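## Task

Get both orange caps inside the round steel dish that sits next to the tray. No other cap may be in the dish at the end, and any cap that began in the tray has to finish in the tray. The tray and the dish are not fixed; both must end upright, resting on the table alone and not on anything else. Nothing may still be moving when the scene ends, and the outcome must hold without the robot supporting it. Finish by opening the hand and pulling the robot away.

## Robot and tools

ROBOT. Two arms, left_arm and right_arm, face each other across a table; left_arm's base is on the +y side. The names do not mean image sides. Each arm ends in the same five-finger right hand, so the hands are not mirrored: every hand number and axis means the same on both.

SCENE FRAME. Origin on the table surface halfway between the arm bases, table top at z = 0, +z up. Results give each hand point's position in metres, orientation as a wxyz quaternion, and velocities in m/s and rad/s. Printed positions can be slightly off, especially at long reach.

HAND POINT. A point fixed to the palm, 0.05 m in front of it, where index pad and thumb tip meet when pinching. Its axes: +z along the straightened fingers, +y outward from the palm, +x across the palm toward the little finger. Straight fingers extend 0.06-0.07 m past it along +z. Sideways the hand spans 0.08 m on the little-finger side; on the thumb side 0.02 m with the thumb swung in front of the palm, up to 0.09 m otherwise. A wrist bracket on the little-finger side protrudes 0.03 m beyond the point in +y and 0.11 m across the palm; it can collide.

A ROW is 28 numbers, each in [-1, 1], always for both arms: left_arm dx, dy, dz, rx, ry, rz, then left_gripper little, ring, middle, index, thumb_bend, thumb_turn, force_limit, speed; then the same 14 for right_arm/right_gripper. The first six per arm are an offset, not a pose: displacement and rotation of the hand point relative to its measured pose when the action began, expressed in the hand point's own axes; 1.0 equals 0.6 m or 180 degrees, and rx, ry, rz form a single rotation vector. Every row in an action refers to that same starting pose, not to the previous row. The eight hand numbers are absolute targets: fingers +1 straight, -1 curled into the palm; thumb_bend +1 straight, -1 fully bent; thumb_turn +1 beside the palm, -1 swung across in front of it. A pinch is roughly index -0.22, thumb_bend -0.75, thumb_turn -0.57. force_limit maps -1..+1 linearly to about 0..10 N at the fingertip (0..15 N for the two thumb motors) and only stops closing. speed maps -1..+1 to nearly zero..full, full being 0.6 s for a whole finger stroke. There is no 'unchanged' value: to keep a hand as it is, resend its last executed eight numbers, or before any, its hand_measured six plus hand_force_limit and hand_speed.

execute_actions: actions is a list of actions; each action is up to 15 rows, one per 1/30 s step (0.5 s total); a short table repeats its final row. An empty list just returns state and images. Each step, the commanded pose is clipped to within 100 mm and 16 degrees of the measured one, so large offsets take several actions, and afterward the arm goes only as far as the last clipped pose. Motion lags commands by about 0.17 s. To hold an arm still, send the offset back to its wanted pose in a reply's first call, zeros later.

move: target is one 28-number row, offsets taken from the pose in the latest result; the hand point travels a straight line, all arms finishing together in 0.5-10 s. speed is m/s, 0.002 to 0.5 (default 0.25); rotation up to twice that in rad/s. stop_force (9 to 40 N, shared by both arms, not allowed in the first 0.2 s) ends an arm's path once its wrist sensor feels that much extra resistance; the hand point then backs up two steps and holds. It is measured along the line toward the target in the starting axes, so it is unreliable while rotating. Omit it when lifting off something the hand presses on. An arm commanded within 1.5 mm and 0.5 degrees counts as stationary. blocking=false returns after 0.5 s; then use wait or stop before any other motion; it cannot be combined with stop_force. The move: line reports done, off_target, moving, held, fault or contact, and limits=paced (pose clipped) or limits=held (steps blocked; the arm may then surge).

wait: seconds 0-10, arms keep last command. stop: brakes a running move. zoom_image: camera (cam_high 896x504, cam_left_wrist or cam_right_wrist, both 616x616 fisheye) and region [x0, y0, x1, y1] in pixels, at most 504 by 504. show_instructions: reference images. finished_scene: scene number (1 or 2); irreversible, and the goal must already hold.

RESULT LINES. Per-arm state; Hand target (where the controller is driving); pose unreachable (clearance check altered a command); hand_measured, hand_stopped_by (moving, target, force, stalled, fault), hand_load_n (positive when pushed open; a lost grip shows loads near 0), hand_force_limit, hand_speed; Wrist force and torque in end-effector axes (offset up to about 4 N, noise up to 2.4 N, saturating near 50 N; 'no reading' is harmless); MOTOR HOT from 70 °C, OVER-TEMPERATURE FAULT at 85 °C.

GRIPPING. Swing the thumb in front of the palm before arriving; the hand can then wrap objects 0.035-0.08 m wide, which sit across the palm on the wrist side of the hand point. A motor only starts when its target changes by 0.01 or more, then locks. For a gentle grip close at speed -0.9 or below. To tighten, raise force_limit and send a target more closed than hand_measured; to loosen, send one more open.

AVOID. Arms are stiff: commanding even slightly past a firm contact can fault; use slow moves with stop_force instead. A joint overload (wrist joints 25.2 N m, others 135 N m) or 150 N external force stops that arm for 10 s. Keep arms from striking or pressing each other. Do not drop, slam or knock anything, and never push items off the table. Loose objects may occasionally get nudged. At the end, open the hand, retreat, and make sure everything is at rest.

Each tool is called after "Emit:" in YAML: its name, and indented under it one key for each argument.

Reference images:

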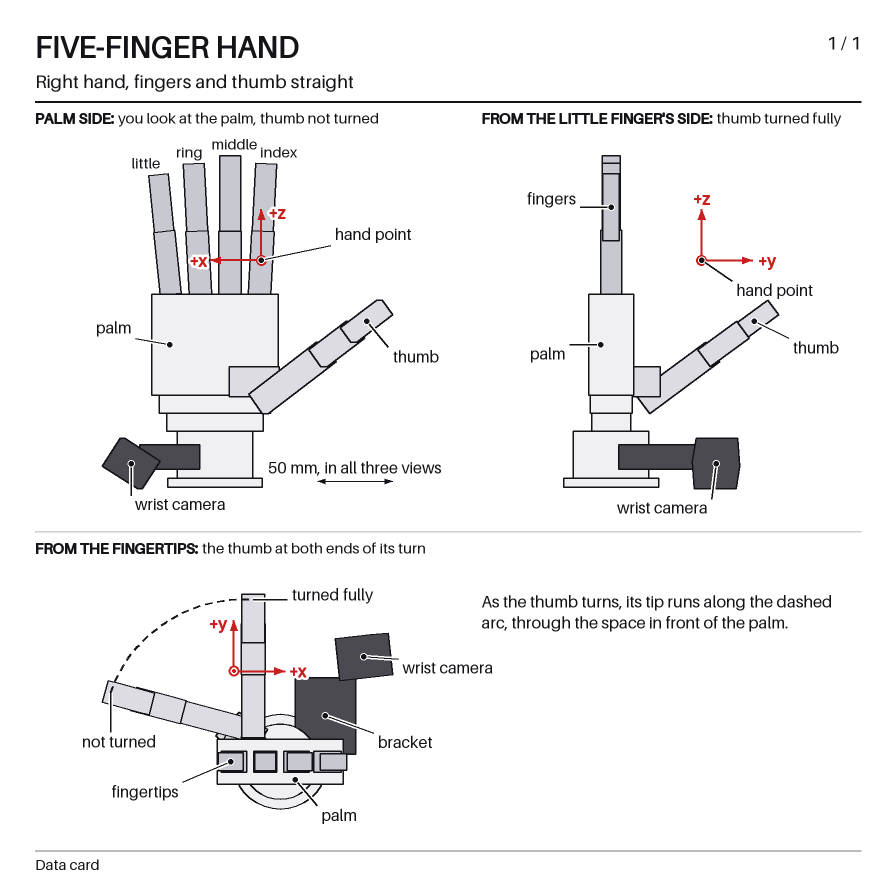

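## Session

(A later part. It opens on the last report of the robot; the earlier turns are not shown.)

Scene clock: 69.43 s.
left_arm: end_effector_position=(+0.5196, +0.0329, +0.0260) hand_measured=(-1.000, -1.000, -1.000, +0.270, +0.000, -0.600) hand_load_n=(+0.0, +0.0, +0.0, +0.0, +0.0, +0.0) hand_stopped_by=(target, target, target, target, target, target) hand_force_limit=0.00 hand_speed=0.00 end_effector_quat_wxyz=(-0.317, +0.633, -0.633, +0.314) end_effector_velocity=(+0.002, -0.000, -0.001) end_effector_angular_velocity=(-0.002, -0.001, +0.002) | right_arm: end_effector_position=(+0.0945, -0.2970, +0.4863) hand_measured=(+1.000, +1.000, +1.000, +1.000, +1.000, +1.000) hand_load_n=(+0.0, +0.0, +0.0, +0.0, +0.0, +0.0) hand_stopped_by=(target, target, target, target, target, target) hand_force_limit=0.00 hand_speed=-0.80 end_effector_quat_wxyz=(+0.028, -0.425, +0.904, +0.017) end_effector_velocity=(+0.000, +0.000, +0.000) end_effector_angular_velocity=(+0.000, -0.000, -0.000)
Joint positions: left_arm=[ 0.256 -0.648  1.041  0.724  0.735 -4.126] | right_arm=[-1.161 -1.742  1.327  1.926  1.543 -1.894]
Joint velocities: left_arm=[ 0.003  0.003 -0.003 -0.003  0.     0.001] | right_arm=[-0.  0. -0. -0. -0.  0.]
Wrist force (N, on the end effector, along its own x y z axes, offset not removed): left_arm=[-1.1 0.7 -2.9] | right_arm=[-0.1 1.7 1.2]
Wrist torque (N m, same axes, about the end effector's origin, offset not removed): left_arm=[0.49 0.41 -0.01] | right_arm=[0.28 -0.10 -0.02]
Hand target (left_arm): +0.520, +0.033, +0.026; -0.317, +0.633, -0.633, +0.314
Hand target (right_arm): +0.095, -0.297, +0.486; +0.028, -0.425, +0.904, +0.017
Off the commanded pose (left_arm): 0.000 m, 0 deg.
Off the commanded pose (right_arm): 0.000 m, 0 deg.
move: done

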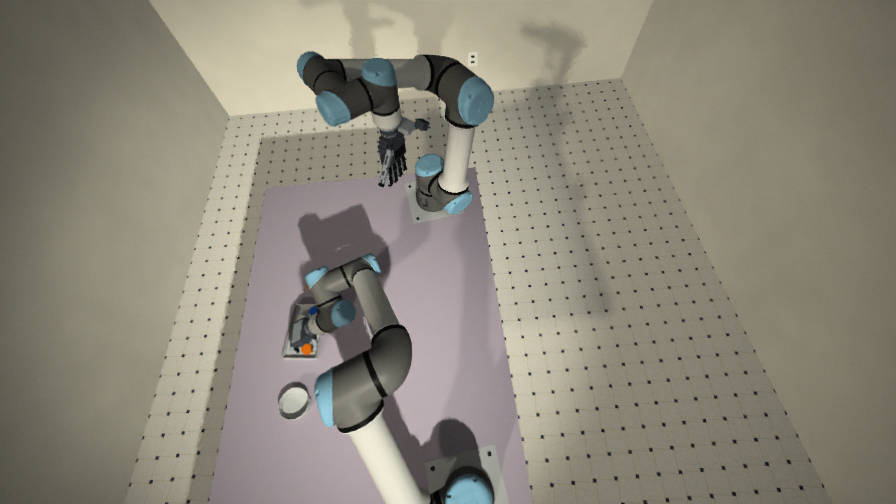

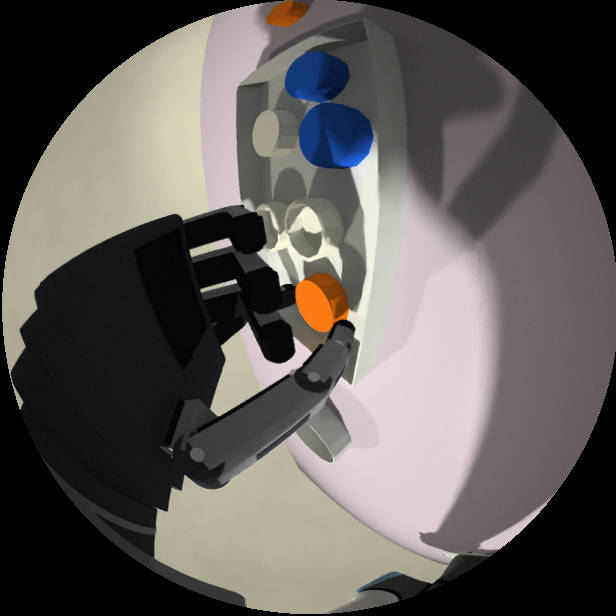

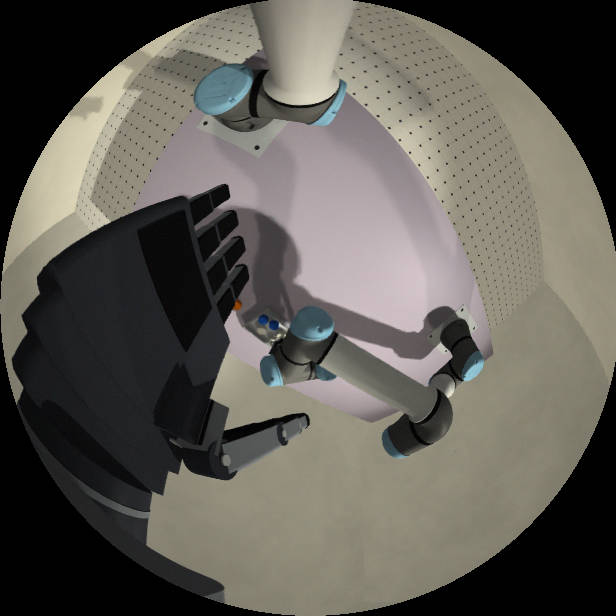

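Emit:
move:
  target: [0.003,0.009,0.011,0,0,0,-1,-1,-1,0.27,0,-0.6,0,0,0,0,0,0,0,0,1,1,1,1,1,1,0,-0.8]
  speed: 0.008
  stop_force: 9

Emit:
move:
  target: [0,0,0,0,0,0,-1,-1,-1,-0.2,0,-0.6,0,-0.85,0,0,0,0,0,0,1,1,1,1,1,1,0,-0.8]

Emit:
move:
  target: [0,-0.08,-0.06,0,0,0,-1,-1,-1,-0.2,0,-0.6,0,-0.85,0,0,0,0,0,0,1,1,1,1,1,1,0,-0.8]
  speed: 0.06

Scene clock: 76.17 s.
left_arm: end_effector_position=(+0.5212, +0.0316, +0.0205) hand_measured=(-1.000, -1.000, -1.000, +0.270, +0.000, -0.600) hand_load_n=(+0.0, +0.0, +0.0, -0.5, +0.0, +0.0) hand_stopped_by=(target, target, target, target, target, target) hand_force_limit=0.00 hand_speed=0.00 end_effector_quat_wxyz=(-0.317, +0.633, -0.633, +0.314) end_effector_velocity=(-0.001, +0.001, +0.004) end_effector_angular_velocity=(+0.000, +0.001, -0.001) | right_arm: end_effector_position=(+0.0945, -0.2970, +0.4863) hand_measured=(+1.000, +1.000, +1.000, +1.000, +1.000, +1.000) hand_load_n=(+0.0, +0.0, +0.0, +0.0, +0.0, +0.0) hand_stopped_by=(target, target, target, target, target, target) hand_force_limit=0.00 hand_speed=-0.80 end_effector_quat_wxyz=(+0.028, -0.425, +0.904, +0.017) end_effector_velocity=(+0.000, +0.000, +0.000) end_effector_angular_velocity=(+0.001, -0.001, -0.000)
Joint positions: left_arm=[ 0.258 -0.637  1.036  0.717  0.736 -4.124] | right_arm=[-1.161 -1.742  1.327  1.926  1.543 -1.894]
Joint velocities: left_arm=[-0.    -0.008  0.004  0.005  0.001  0.   ] | right_arm=[ 0.    -0.    -0.001 -0.    -0.     0.   ]
Wrist force (N, on the end effector, along its own x y z axes, offset not removed): left_arm=[-1.9 -13.1 -13.8] | right_arm=[-2.4 1.2 0.1]
Wrist torque (N m, same axes, about the end effector's origin, offset not removed): left_arm=[0.92 0.13 0.07] | right_arm=[0.05 0.60 -0.10]
Hand target (left_arm): +0.521, +0.032, +0.021; -0.317, +0.633, -0.633, +0.314
Hand target (right_arm): +0.095, -0.297, +0.486; +0.028, -0.425, +0.904, +0.017
Off the commanded pose (left_arm): 0.003 m, 0 deg.
Off the commanded pose (right_arm): 0.000 m, 0 deg.
move: contact (left_arm)

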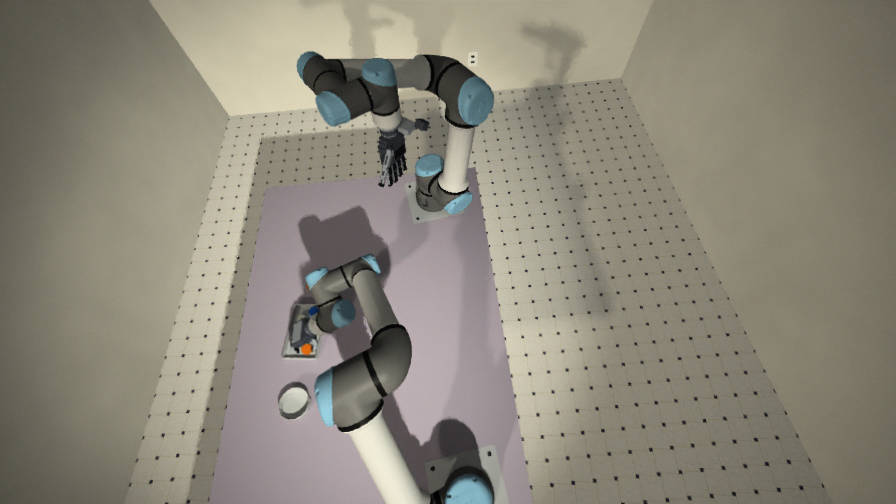

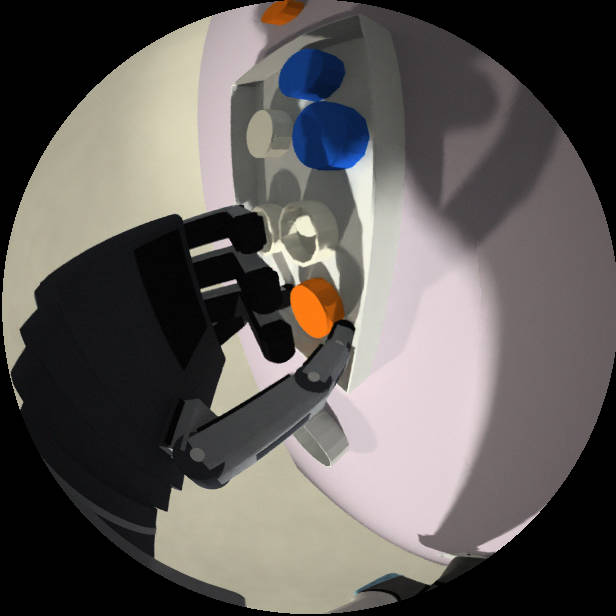

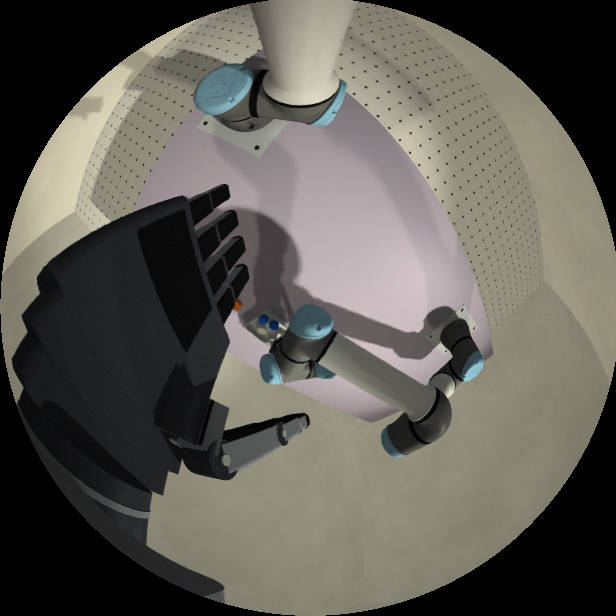

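Scene clock: 77.30 s.
left_arm: end_effector_position=(+0.5212, +0.0316, +0.0204) hand_measured=(-1.000, -1.000, -1.000, +0.056, +0.002, -0.600) hand_load_n=(+0.0, +0.0, +0.0, +5.5, +3.5, +0.0) hand_stopped_by=(target, target, target, force, target, target) hand_force_limit=0.00 hand_speed=-0.85 end_effector_quat_wxyz=(-0.317, +0.633, -0.633, +0.314) end_effector_velocity=(+0.000, +0.000, -0.000) end_effector_angular_velocity=(-0.000, -0.001, +0.002) | right_arm: end_effector_position=(+0.0945, -0.2970, +0.4863) hand_measured=(+1.000, +1.000, +1.000, +1.000, +1.000, +1.000) hand_load_n=(+0.0, +0.0, +0.0, +0.0, +0.0, +0.0) hand_stopped_by=(target, target, target, target, target, target) hand_force_limit=0.00 hand_speed=-0.80 end_effector_quat_wxyz=(+0.028, -0.425, +0.904, +0.017) end_effector_velocity=(+0.000, -0.000, -0.000) end_effector_angular_velocity=(-0.000, +0.000, -0.000)
Joint positions: left_arm=[ 0.258 -0.637  1.036  0.717  0.736 -4.124] | right_arm=[-1.161 -1.742  1.327  1.926  1.543 -1.894]
Joint velocities: left_arm=[ 0.     0.001 -0.    -0.    -0.001 -0.001] | right_arm=[-0. -0.  0.  0. -0.  0.]
Wrist force (N, on the end effector, along its own x y z axes, offset not removed): left_arm=[-0.8 -8.1 -6.9] | right_arm=[2.1 3.2 1.3]
Wrist torque (N m, same axes, about the end effector's origin, offset not removed): left_arm=[0.42 0.20 0.04] | right_arm=[0.53 -0.08 0.04]
Hand target (left_arm): +0.521, +0.032, +0.020; -0.317, +0.633, -0.633, +0.314
Hand target (right_arm): +0.095, -0.297, +0.486; +0.028, -0.425, +0.904, +0.017
Off the commanded pose (left_arm): 0.000 m, 0 deg.
Off the commanded pose (right_arm): 0.000 m, 0 deg.
move: done

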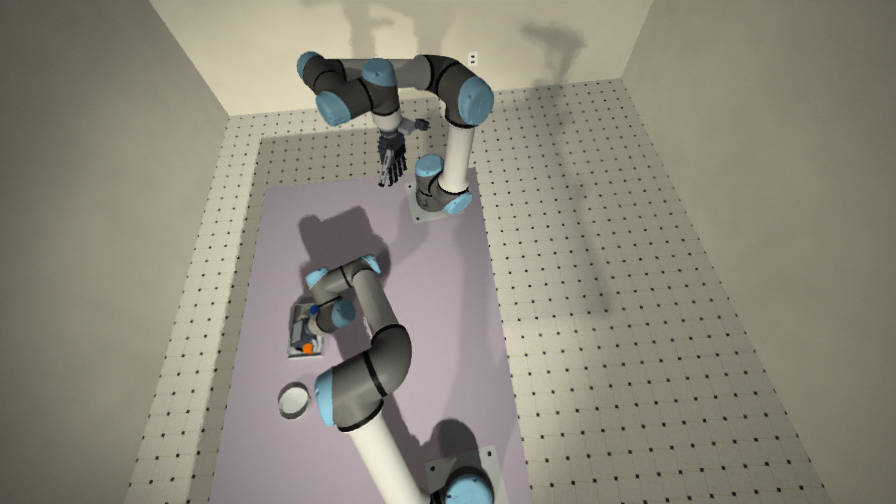

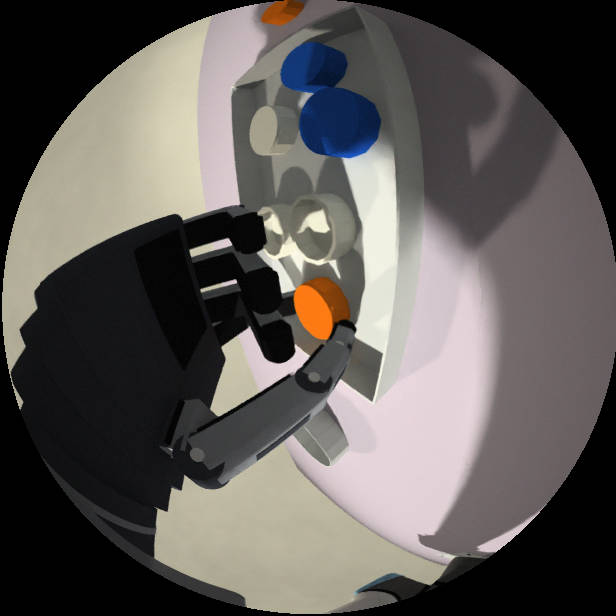

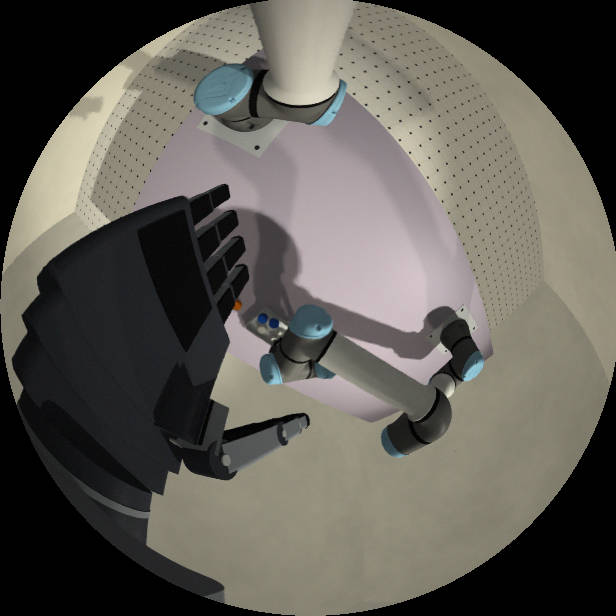

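Scene clock: 78.73 s.
left_arm: end_effector_position=(+0.5213, +0.0315, +0.0802) hand_measured=(-1.000, -1.000, -1.000, +0.056, +0.002, -0.600) hand_load_n=(+0.0, +0.0, +0.0, +5.0, +4.0, +0.0) hand_stopped_by=(target, target, target, force, target, target) hand_force_limit=0.00 hand_speed=-0.85 end_effector_quat_wxyz=(-0.317, +0.633, -0.633, +0.314) end_effector_velocity=(+0.001, +0.000, +0.003) end_effector_angular_velocity=(-0.002, -0.000, +0.002) | right_arm: end_effector_position=(+0.0945, -0.2970, +0.4863) hand_measured=(+1.000, +1.000, +1.000, +1.000, +1.000, +1.000) hand_load_n=(+0.0, +0.0, +0.0, +0.0, +0.0, +0.0) hand_stopped_by=(target, target, target, target, target, target) hand_force_limit=0.00 hand_speed=-0.80 end_effector_quat_wxyz=(+0.028, -0.425, +0.904, +0.017) end_effector_velocity=(+0.000, -0.000, -0.000) end_effector_angular_velocity=(+0.000, -0.000, -0.001)
Joint positions: left_arm=[ 0.258 -0.693  0.98   0.828  0.736 -4.124] | right_arm=[-1.161 -1.742  1.327  1.926  1.543 -1.894]
Joint velocities: left_arm=[ 0.001 -0.003 -0.004  0.005  0.    -0.001] | right_arm=[-0.001 -0.001  0.001 -0.001 -0.     0.   ]
Wrist force (N, on the end effector, along its own x y z axes, offset not removed): left_arm=[-1.2 0.2 -2.0] | right_arm=[2.4 1.9 -0.7]
Wrist torque (N m, same axes, about the end effector's origin, offset not removed): left_arm=[0.27 0.38 0.00] | right_arm=[0.37 -0.15 0.10]
Hand target (left_arm): +0.521, +0.031, +0.080; -0.317, +0.633, -0.633, +0.314
Hand target (right_arm): +0.095, -0.297, +0.486; +0.028, -0.425, +0.904, +0.017
Off the commanded pose (left_arm): 0.000 m, 0 deg.
Off the commanded pose (right_arm): 0.000 m, 0 deg.
move: done

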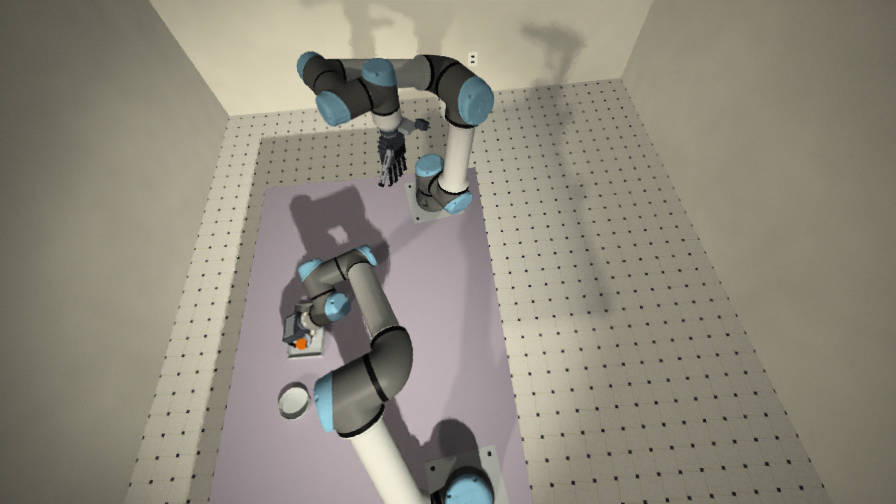

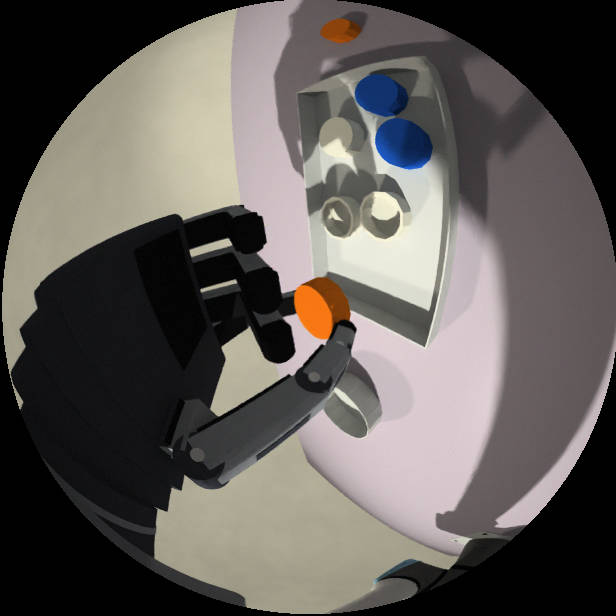

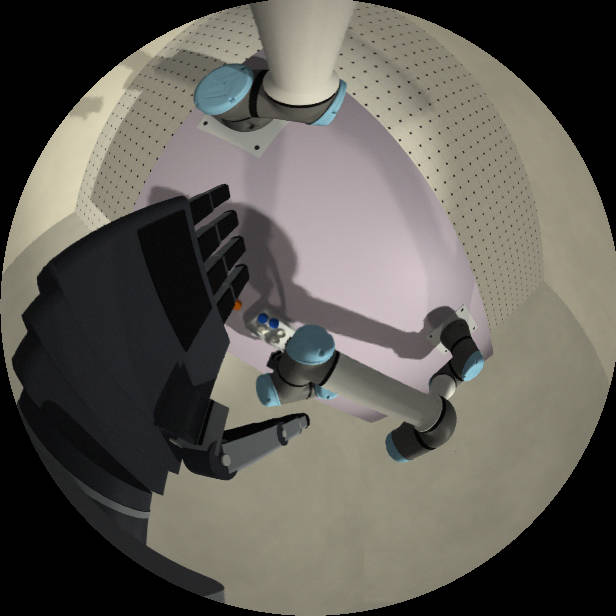

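Got it. Dish about (0.545,0.20).

Emit:
move:
  target: [-0.3,-0.025,0.033,0,0,0,-1,-1,-1,-0.2,0,-0.6,0,-0.85,0,0,0,0,0,0,1,1,1,1,1,1,0,-0.8]
  speed: 0.15

Emit:
zoom_image:
  camera: "cam_high"
  region: [250,360,340,430]

Scene clock: 86.47 s.
left_arm: end_effector_position=(+0.5457, +0.2112, +0.0807) hand_measured=(-1.000, -1.000, -1.000, +0.056, +0.002, -0.600) hand_load_n=(+0.0, +0.0, +0.0, +5.0, +4.0, +0.0) hand_stopped_by=(target, target, target, force, target, target) hand_force_limit=0.00 hand_speed=-0.85 end_effector_quat_wxyz=(-0.317, +0.633, -0.633, +0.314) end_effector_velocity=(+0.001, +0.003, +0.000) end_effector_angular_velocity=(-0.001, -0.002, -0.000) | right_arm: end_effector_position=(+0.0945, -0.2970, +0.4863) hand_measured=(+1.000, +1.000, +1.000, +1.000, +1.000, +1.000) hand_load_n=(+0.0, +0.0, +0.0, +0.0, +0.0, +0.0) hand_stopped_by=(target, target, target, target, target, target) hand_force_limit=0.00 hand_speed=-0.80 end_effector_quat_wxyz=(+0.028, -0.425, +0.904, +0.017) end_effector_velocity=(+0.000, +0.000, -0.000) end_effector_angular_velocity=(-0.000, +0.000, +0.000)
Joint positions: left_arm=[ 0.448 -1.011  1.504  0.459  0.833 -3.893] | right_arm=[-1.161 -1.742  1.327  1.926  1.543 -1.894]
Joint velocities: left_arm=[ 0.004 -0.005  0.006 -0.007  0.002  0.005] | right_arm=[-0.    -0.     0.001 -0.001  0.    -0.   ]
Wrist force (N, on the end effector, along its own x y z axes, offset not removed): left_arm=[-0.6 0.0 -2.3] | right_arm=[-2.0 -0.3 1.4]
Wrist torque (N m, same axes, about the end effector's origin, offset not removed): left_arm=[0.35 0.28 0.06] | right_arm=[0.04 0.43 -0.20]
Hand target (left_arm): +0.546, +0.211, +0.081; -0.316, +0.633, -0.633, +0.314
Hand target (right_arm): +0.095, -0.297, +0.486; +0.028, -0.425, +0.904, +0.017
Off the commanded pose (left_arm): 0.000 m, 0 deg.
Off the commanded pose (right_arm): 0.000 m, 0 deg.
move: done

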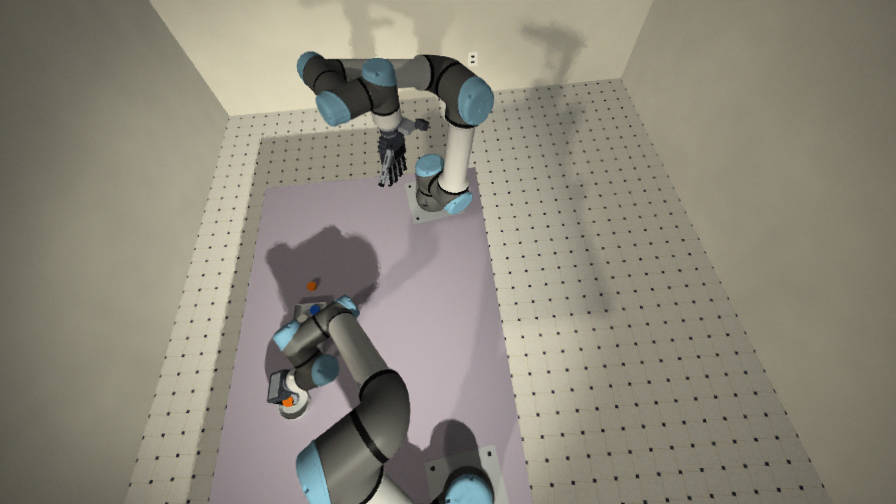

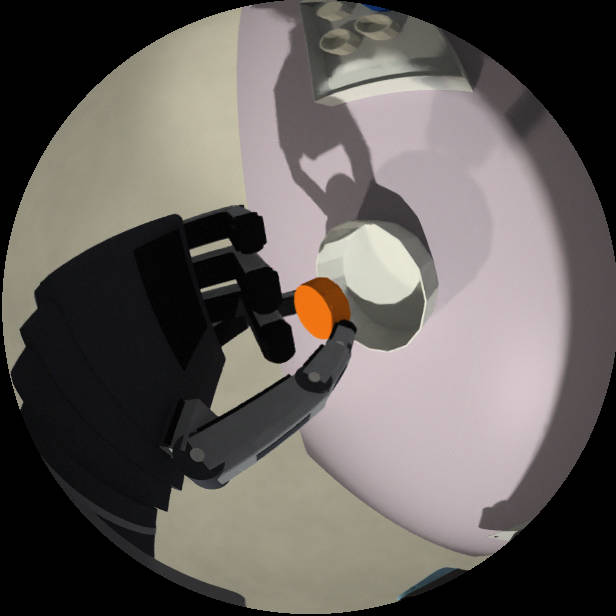

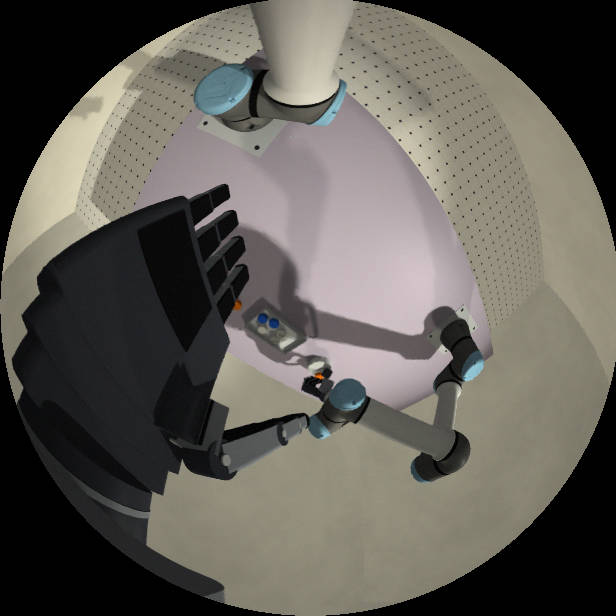

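Region (250, 360, 340, 430) of cam_high's 896x504 image, scaled by 5.600, with more detail than that image has.

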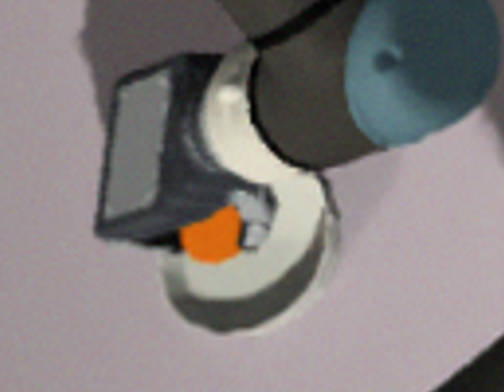

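Emit:
move:
  target: [-0.015,0.078,0.022,0,0,0,-1,-1,-1,-0.2,0,-0.6,0,-0.85,0,0,0,0,0,0,1,1,1,1,1,1,0,-0.8]
  speed: 0.03
  stop_force: 9

Emit:
move:
  target: [0,0,0,0,0,0,-1,-1,-1,0.27,0,-0.6,0,-0.6,0,0,0,0,0,0,1,1,1,1,1,1,0,-0.8]

Emit:
move:
  target: [0,-0.08,-0.06,0,0,0,-1,-1,-1,0.27,0,-0.6,0,-0.6,0,0,0,0,0,0,1,1,1,1,1,1,0,-0.8]
  speed: 0.1

Emit:
move:
  target: [0.7,0,0.03,0,0.4,0.3,-1,-1,-1,0.27,0,-0.6,0,-0.6,0,0,0,0,0,0,1,1,1,1,1,1,0,-0.8]
  speed: 0.3

Scene clock: 99.07 s.
left_arm: end_effector_position=(+0.5282, +0.2202, +0.0356) hand_measured=(-1.000, -1.000, -1.000, +0.056, +0.002, -0.600) hand_load_n=(+0.0, +0.0, +0.0, +5.0, +4.0, +0.0) hand_stopped_by=(target, target, target, force, target, target) hand_force_limit=0.00 hand_speed=-0.85 end_effector_quat_wxyz=(-0.317, +0.633, -0.633, +0.314) end_effector_velocity=(-0.001, +0.000, -0.002) end_effector_angular_velocity=(+0.000, -0.001, -0.000) | right_arm: end_effector_position=(+0.0945, -0.2970, +0.4863) hand_measured=(+1.000, +1.000, +1.000, +1.000, +1.000, +1.000) hand_load_n=(+0.0, +0.0, +0.0, +0.0, +0.0, +0.0) hand_stopped_by=(target, target, target, target, target, target) hand_force_limit=0.00 hand_speed=-0.80 end_effector_quat_wxyz=(+0.028, -0.425, +0.904, +0.017) end_effector_velocity=(+0.000, +0.000, +0.000) end_effector_angular_velocity=(+0.000, -0.001, -0.000)
Joint positions: left_arm=[ 0.427 -0.992  1.61   0.35   0.821 -3.917] | right_arm=[-1.161 -1.742  1.327  1.926  1.543 -1.894]
Joint velocities: left_arm=[-0.001  0.001  0.005 -0.006 -0.001 -0.   ] | right_arm=[-0. -0. -0. -0. -0.  0.]
Wrist force (N, on the end effector, along its own x y z axes, offset not removed): left_arm=[-1.7 1.0 -3.6] | right_arm=[0.7 -0.2 2.5]
Wrist torque (N m, same axes, about the end effector's origin, offset not removed): left_arm=[0.70 0.48 0.02] | right_arm=[-0.11 0.10 -0.06]
Hand target (left_arm): +0.528, +0.220, +0.035; -0.317, +0.633, -0.633, +0.314
Hand target (right_arm): +0.095, -0.297, +0.486; +0.028, -0.425, +0.904, +0.017
Off the commanded pose (left_arm): 0.000 m, 0 deg.
Off the commanded pose (right_arm): 0.000 m, 0 deg.
move: done

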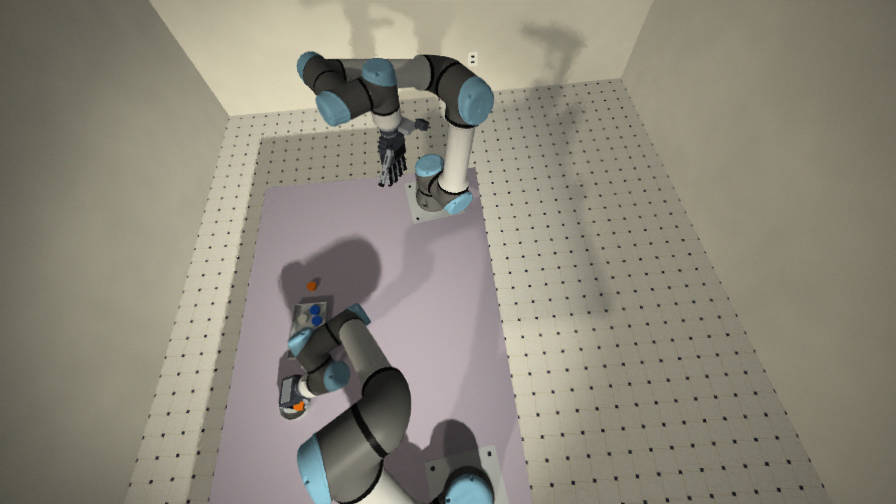

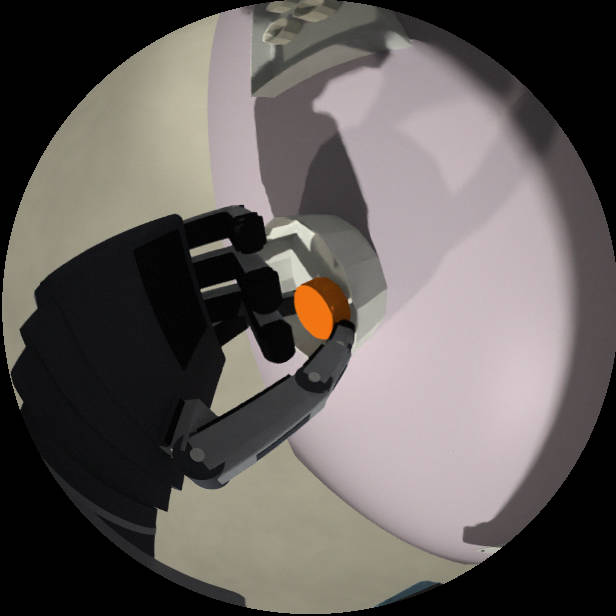

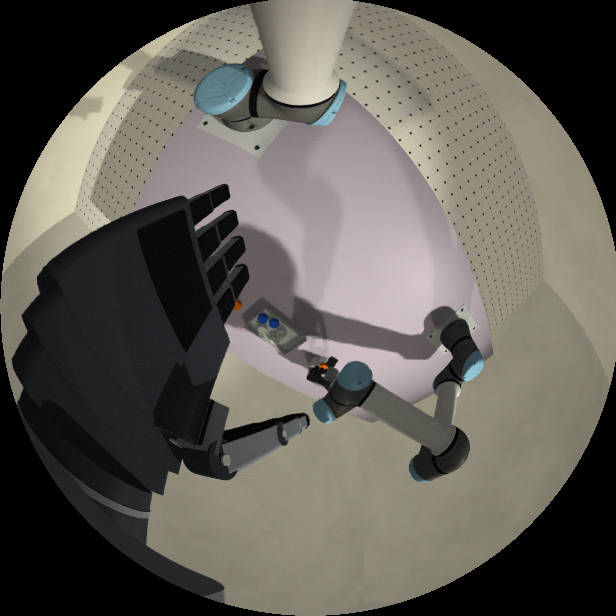

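Scene clock: 99.67 s.
left_arm: end_effector_position=(+0.5281, +0.2202, +0.0356) hand_measured=(-1.000, -1.000, -1.000, +0.270, +0.000, -0.600) hand_load_n=(+0.0, +0.0, +0.0, +0.0, +0.0, +0.0) hand_stopped_by=(target, target, target, target, target, target) hand_force_limit=0.00 hand_speed=-0.60 end_effector_quat_wxyz=(-0.317, +0.633, -0.633, +0.314) end_effector_velocity=(+0.000, -0.000, -0.000) end_effector_angular_velocity=(-0.001, +0.001, -0.000) | right_arm: end_effector_position=(+0.0945, -0.2970, +0.4863) hand_measured=(+1.000, +1.000, +1.000, +1.000, +1.000, +1.000) hand_load_n=(+0.0, +0.0, +0.0, +0.0, +0.0, +0.0) hand_stopped_by=(target, target, target, target, target, target) hand_force_limit=0.00 hand_speed=-0.80 end_effector_quat_wxyz=(+0.028, -0.425, +0.904, +0.017) end_effector_velocity=(+0.000, +0.000, -0.000) end_effector_angular_velocity=(+0.000, +0.000, -0.000)
Joint positions: left_arm=[ 0.427 -0.992  1.61   0.35   0.821 -3.917] | right_arm=[-1.161 -1.742  1.327  1.926  1.543 -1.894]
Joint velocities: left_arm=[ 0.     0.001 -0.001 -0.     0.001 -0.   ] | right_arm=[ 0.     0.     0.001 -0.001 -0.     0.   ]
Wrist force (N, on the end effector, along its own x y z axes, offset not removed): left_arm=[0.6 1.0 -2.1] | right_arm=[-0.2 0.3 -1.3]
Wrist torque (N m, same axes, about the end effector's origin, offset not removed): left_arm=[0.51 0.05 0.12] | right_arm=[0.26 0.24 0.08]
Hand target (left_arm): +0.528, +0.220, +0.036; -0.317, +0.633, -0.633, +0.314
Hand target (right_arm): +0.095, -0.297, +0.486; +0.028, -0.425, +0.904, +0.017
Off the commanded pose (left_arm): 0.000 m, 0 deg.
Off the commanded pose (right_arm): 0.000 m, 0 deg.
move: done

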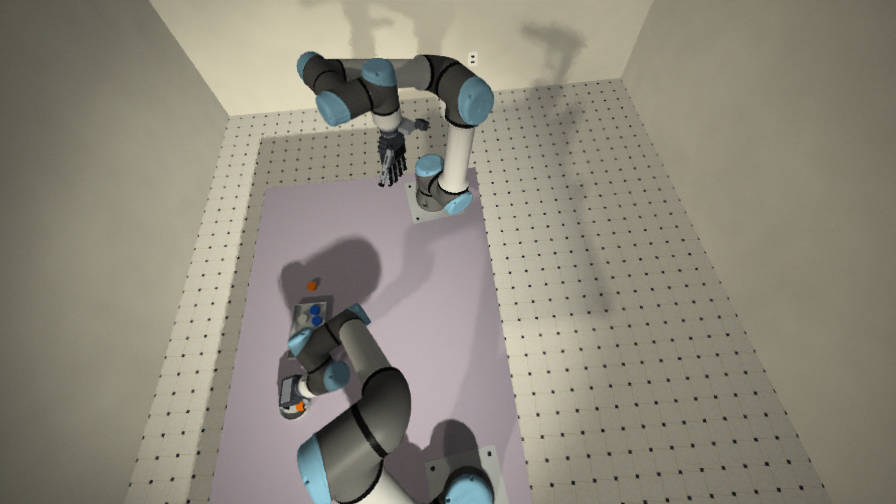

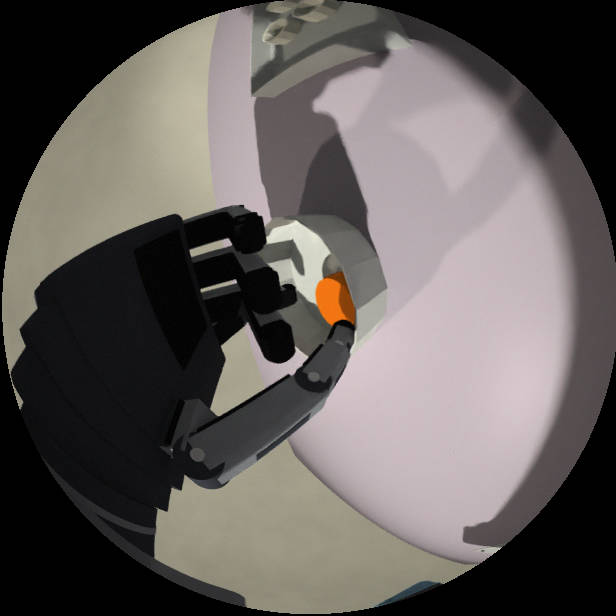

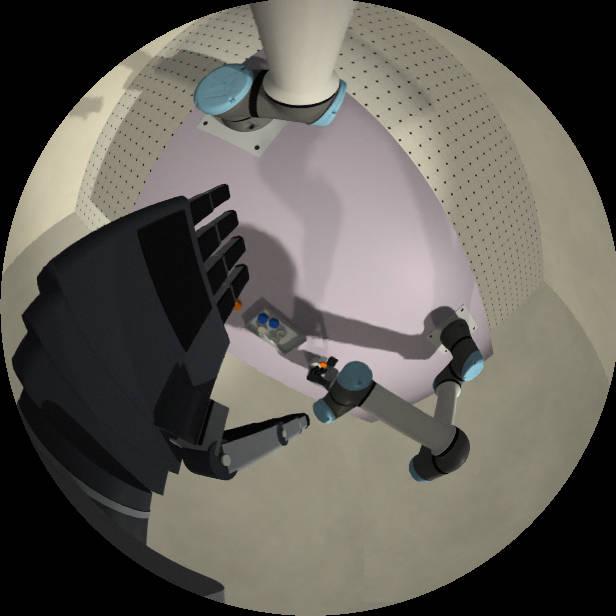

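Scene clock: 100.80 s.
left_arm: end_effector_position=(+0.5283, +0.2201, +0.0953) hand_measured=(-1.000, -1.000, -1.000, +0.270, +0.000, -0.600) hand_load_n=(+0.0, +0.0, +0.0, +0.0, +0.0, +0.0) hand_stopped_by=(target, target, target, target, target, target) hand_force_limit=0.00 hand_speed=-0.60 end_effector_quat_wxyz=(-0.317, +0.633, -0.633, +0.314) end_effector_velocity=(+0.001, +0.000, +0.003) end_effector_angular_velocity=(+0.000, -0.002, +0.001) | right_arm: end_effector_position=(+0.0945, -0.2970, +0.4863) hand_measured=(+1.000, +1.000, +1.000, +1.000, +1.000, +1.000) hand_load_n=(+0.0, +0.0, +0.0, +0.0, +0.0, +0.0) hand_stopped_by=(target, target, target, target, target, target) hand_force_limit=0.00 hand_speed=-0.80 end_effector_quat_wxyz=(+0.028, -0.425, +0.904, +0.017) end_effector_velocity=(+0.000, +0.000, +0.000) end_effector_angular_velocity=(+0.000, -0.001, -0.000)
Joint positions: left_arm=[ 0.427 -1.065  1.552  0.48   0.821 -3.917] | right_arm=[-1.161 -1.742  1.327  1.926  1.543 -1.894]
Joint velocities: left_arm=[ 0.    -0.003 -0.003  0.005 -0.002  0.001] | right_arm=[-0.     0.    -0.001 -0.     0.     0.   ]
Wrist force (N, on the end effector, along its own x y z axes, offset not removed): left_arm=[-2.1 0.7 -3.2] | right_arm=[1.1 3.5 -3.0]
Wrist torque (N m, same axes, about the end effector's origin, offset not removed): left_arm=[0.59 0.45 0.10] | right_arm=[0.68 0.25 0.12]
Hand target (left_arm): +0.528, +0.220, +0.096; -0.317, +0.633, -0.633, +0.314
Hand target (right_arm): +0.095, -0.297, +0.486; +0.028, -0.425, +0.904, +0.017
Off the commanded pose (left_arm): 0.000 m, 0 deg.
Off the commanded pose (right_arm): 0.000 m, 0 deg.
move: done

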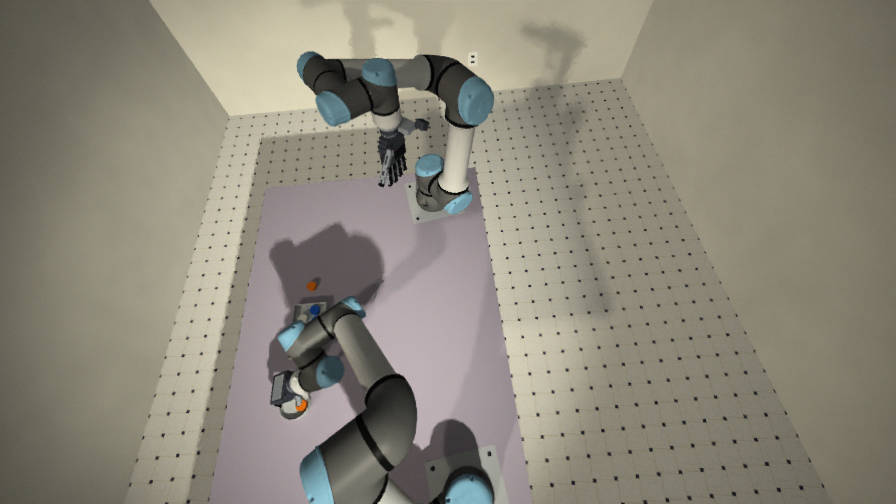

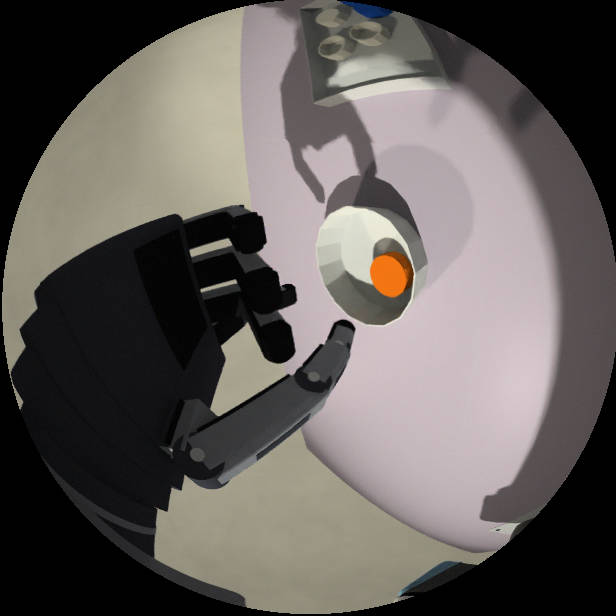

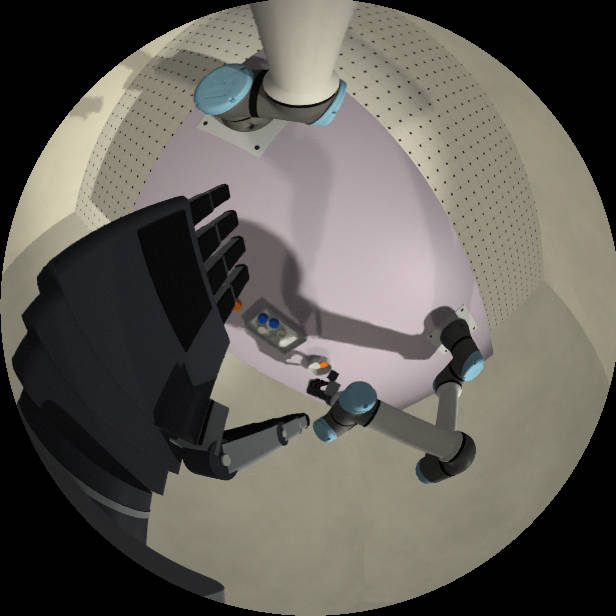

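Scene clock: 104.30 s.
left_arm: end_effector_position=(+0.5427, -0.1984, +0.0829) hand_measured=(-1.000, -1.000, -1.000, +0.270, +0.000, -0.600) hand_load_n=(+0.0, +0.0, +0.0, +0.0, +0.0, +0.0) hand_stopped_by=(target, target, target, target, target, target) hand_force_limit=0.00 hand_speed=-0.60 end_effector_quat_wxyz=(+0.011, -0.003, +0.888, -0.459) end_effector_velocity=(+0.002, -0.003, +0.000) end_effector_angular_velocity=(-0.005, -0.006, +0.003) | right_arm: end_effector_position=(+0.0945, -0.2970, +0.4863) hand_measured=(+1.000, +1.000, +1.000, +1.000, +1.000, +1.000) hand_load_n=(+0.0, +0.0, +0.0, +0.0, +0.0, +0.0) hand_stopped_by=(target, target, target, target, target, target) hand_force_limit=0.00 hand_speed=-0.80 end_effector_quat_wxyz=(+0.028, -0.425, +0.904, +0.017) end_effector_velocity=(+0.000, +0.000, +0.000) end_effector_angular_velocity=(+0.000, -0.001, +0.000)
Joint positions: left_arm=[ 0.435 -0.258  0.046  0.9    1.999 -2.793] | right_arm=[-1.161 -1.742  1.327  1.926  1.543 -1.894]
Joint velocities: left_arm=[-0.001  0.053 -0.109  0.049 -0.004 -0.001] | right_arm=[-0. -0. -0. -0.  0. -0.]
Wrist force (N, on the end effector, along its own x y z axes, offset not removed): left_arm=[0.2 0.4 -1.9] | right_arm=[2.2 -1.6 -3.6]
Wrist torque (N m, same axes, about the end effector's origin, offset not removed): left_arm=[0.40 0.12 0.04] | right_arm=[0.15 0.00 0.06]
Hand target (left_arm): +0.543, -0.199, +0.083; +0.011, -0.003, +0.888, -0.460
Hand target (right_arm): +0.095, -0.297, +0.486; +0.028, -0.425, +0.904, +0.017
Off the commanded pose (left_arm): 0.002 m, 2 deg.
Off the commanded pose (right_arm): 0.000 m, 0 deg.
elbow stopped short (left arm): the move would have taken joint 3 (elbow) straighter than the controller allows; a more bent joint 3 avoids this.
move: done

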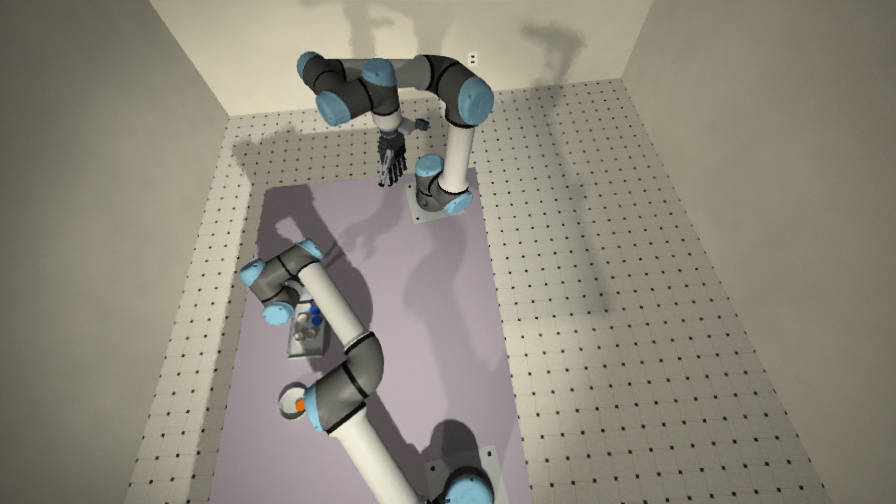

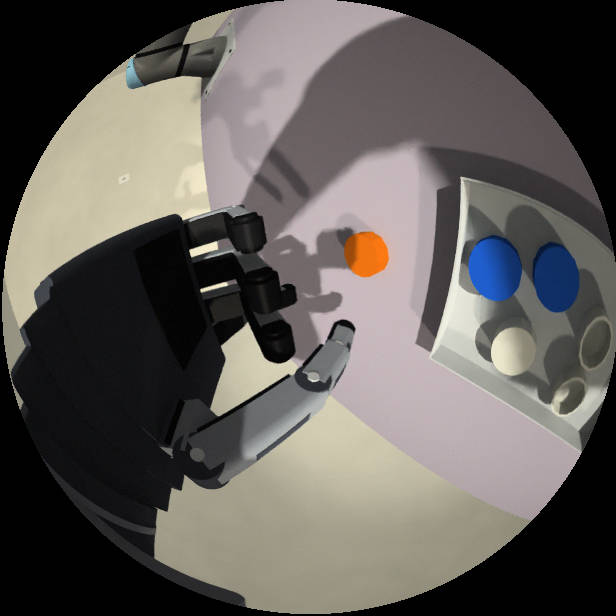

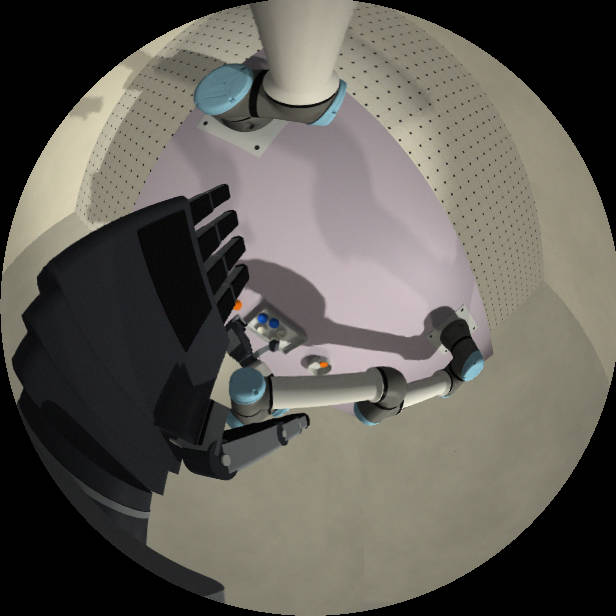

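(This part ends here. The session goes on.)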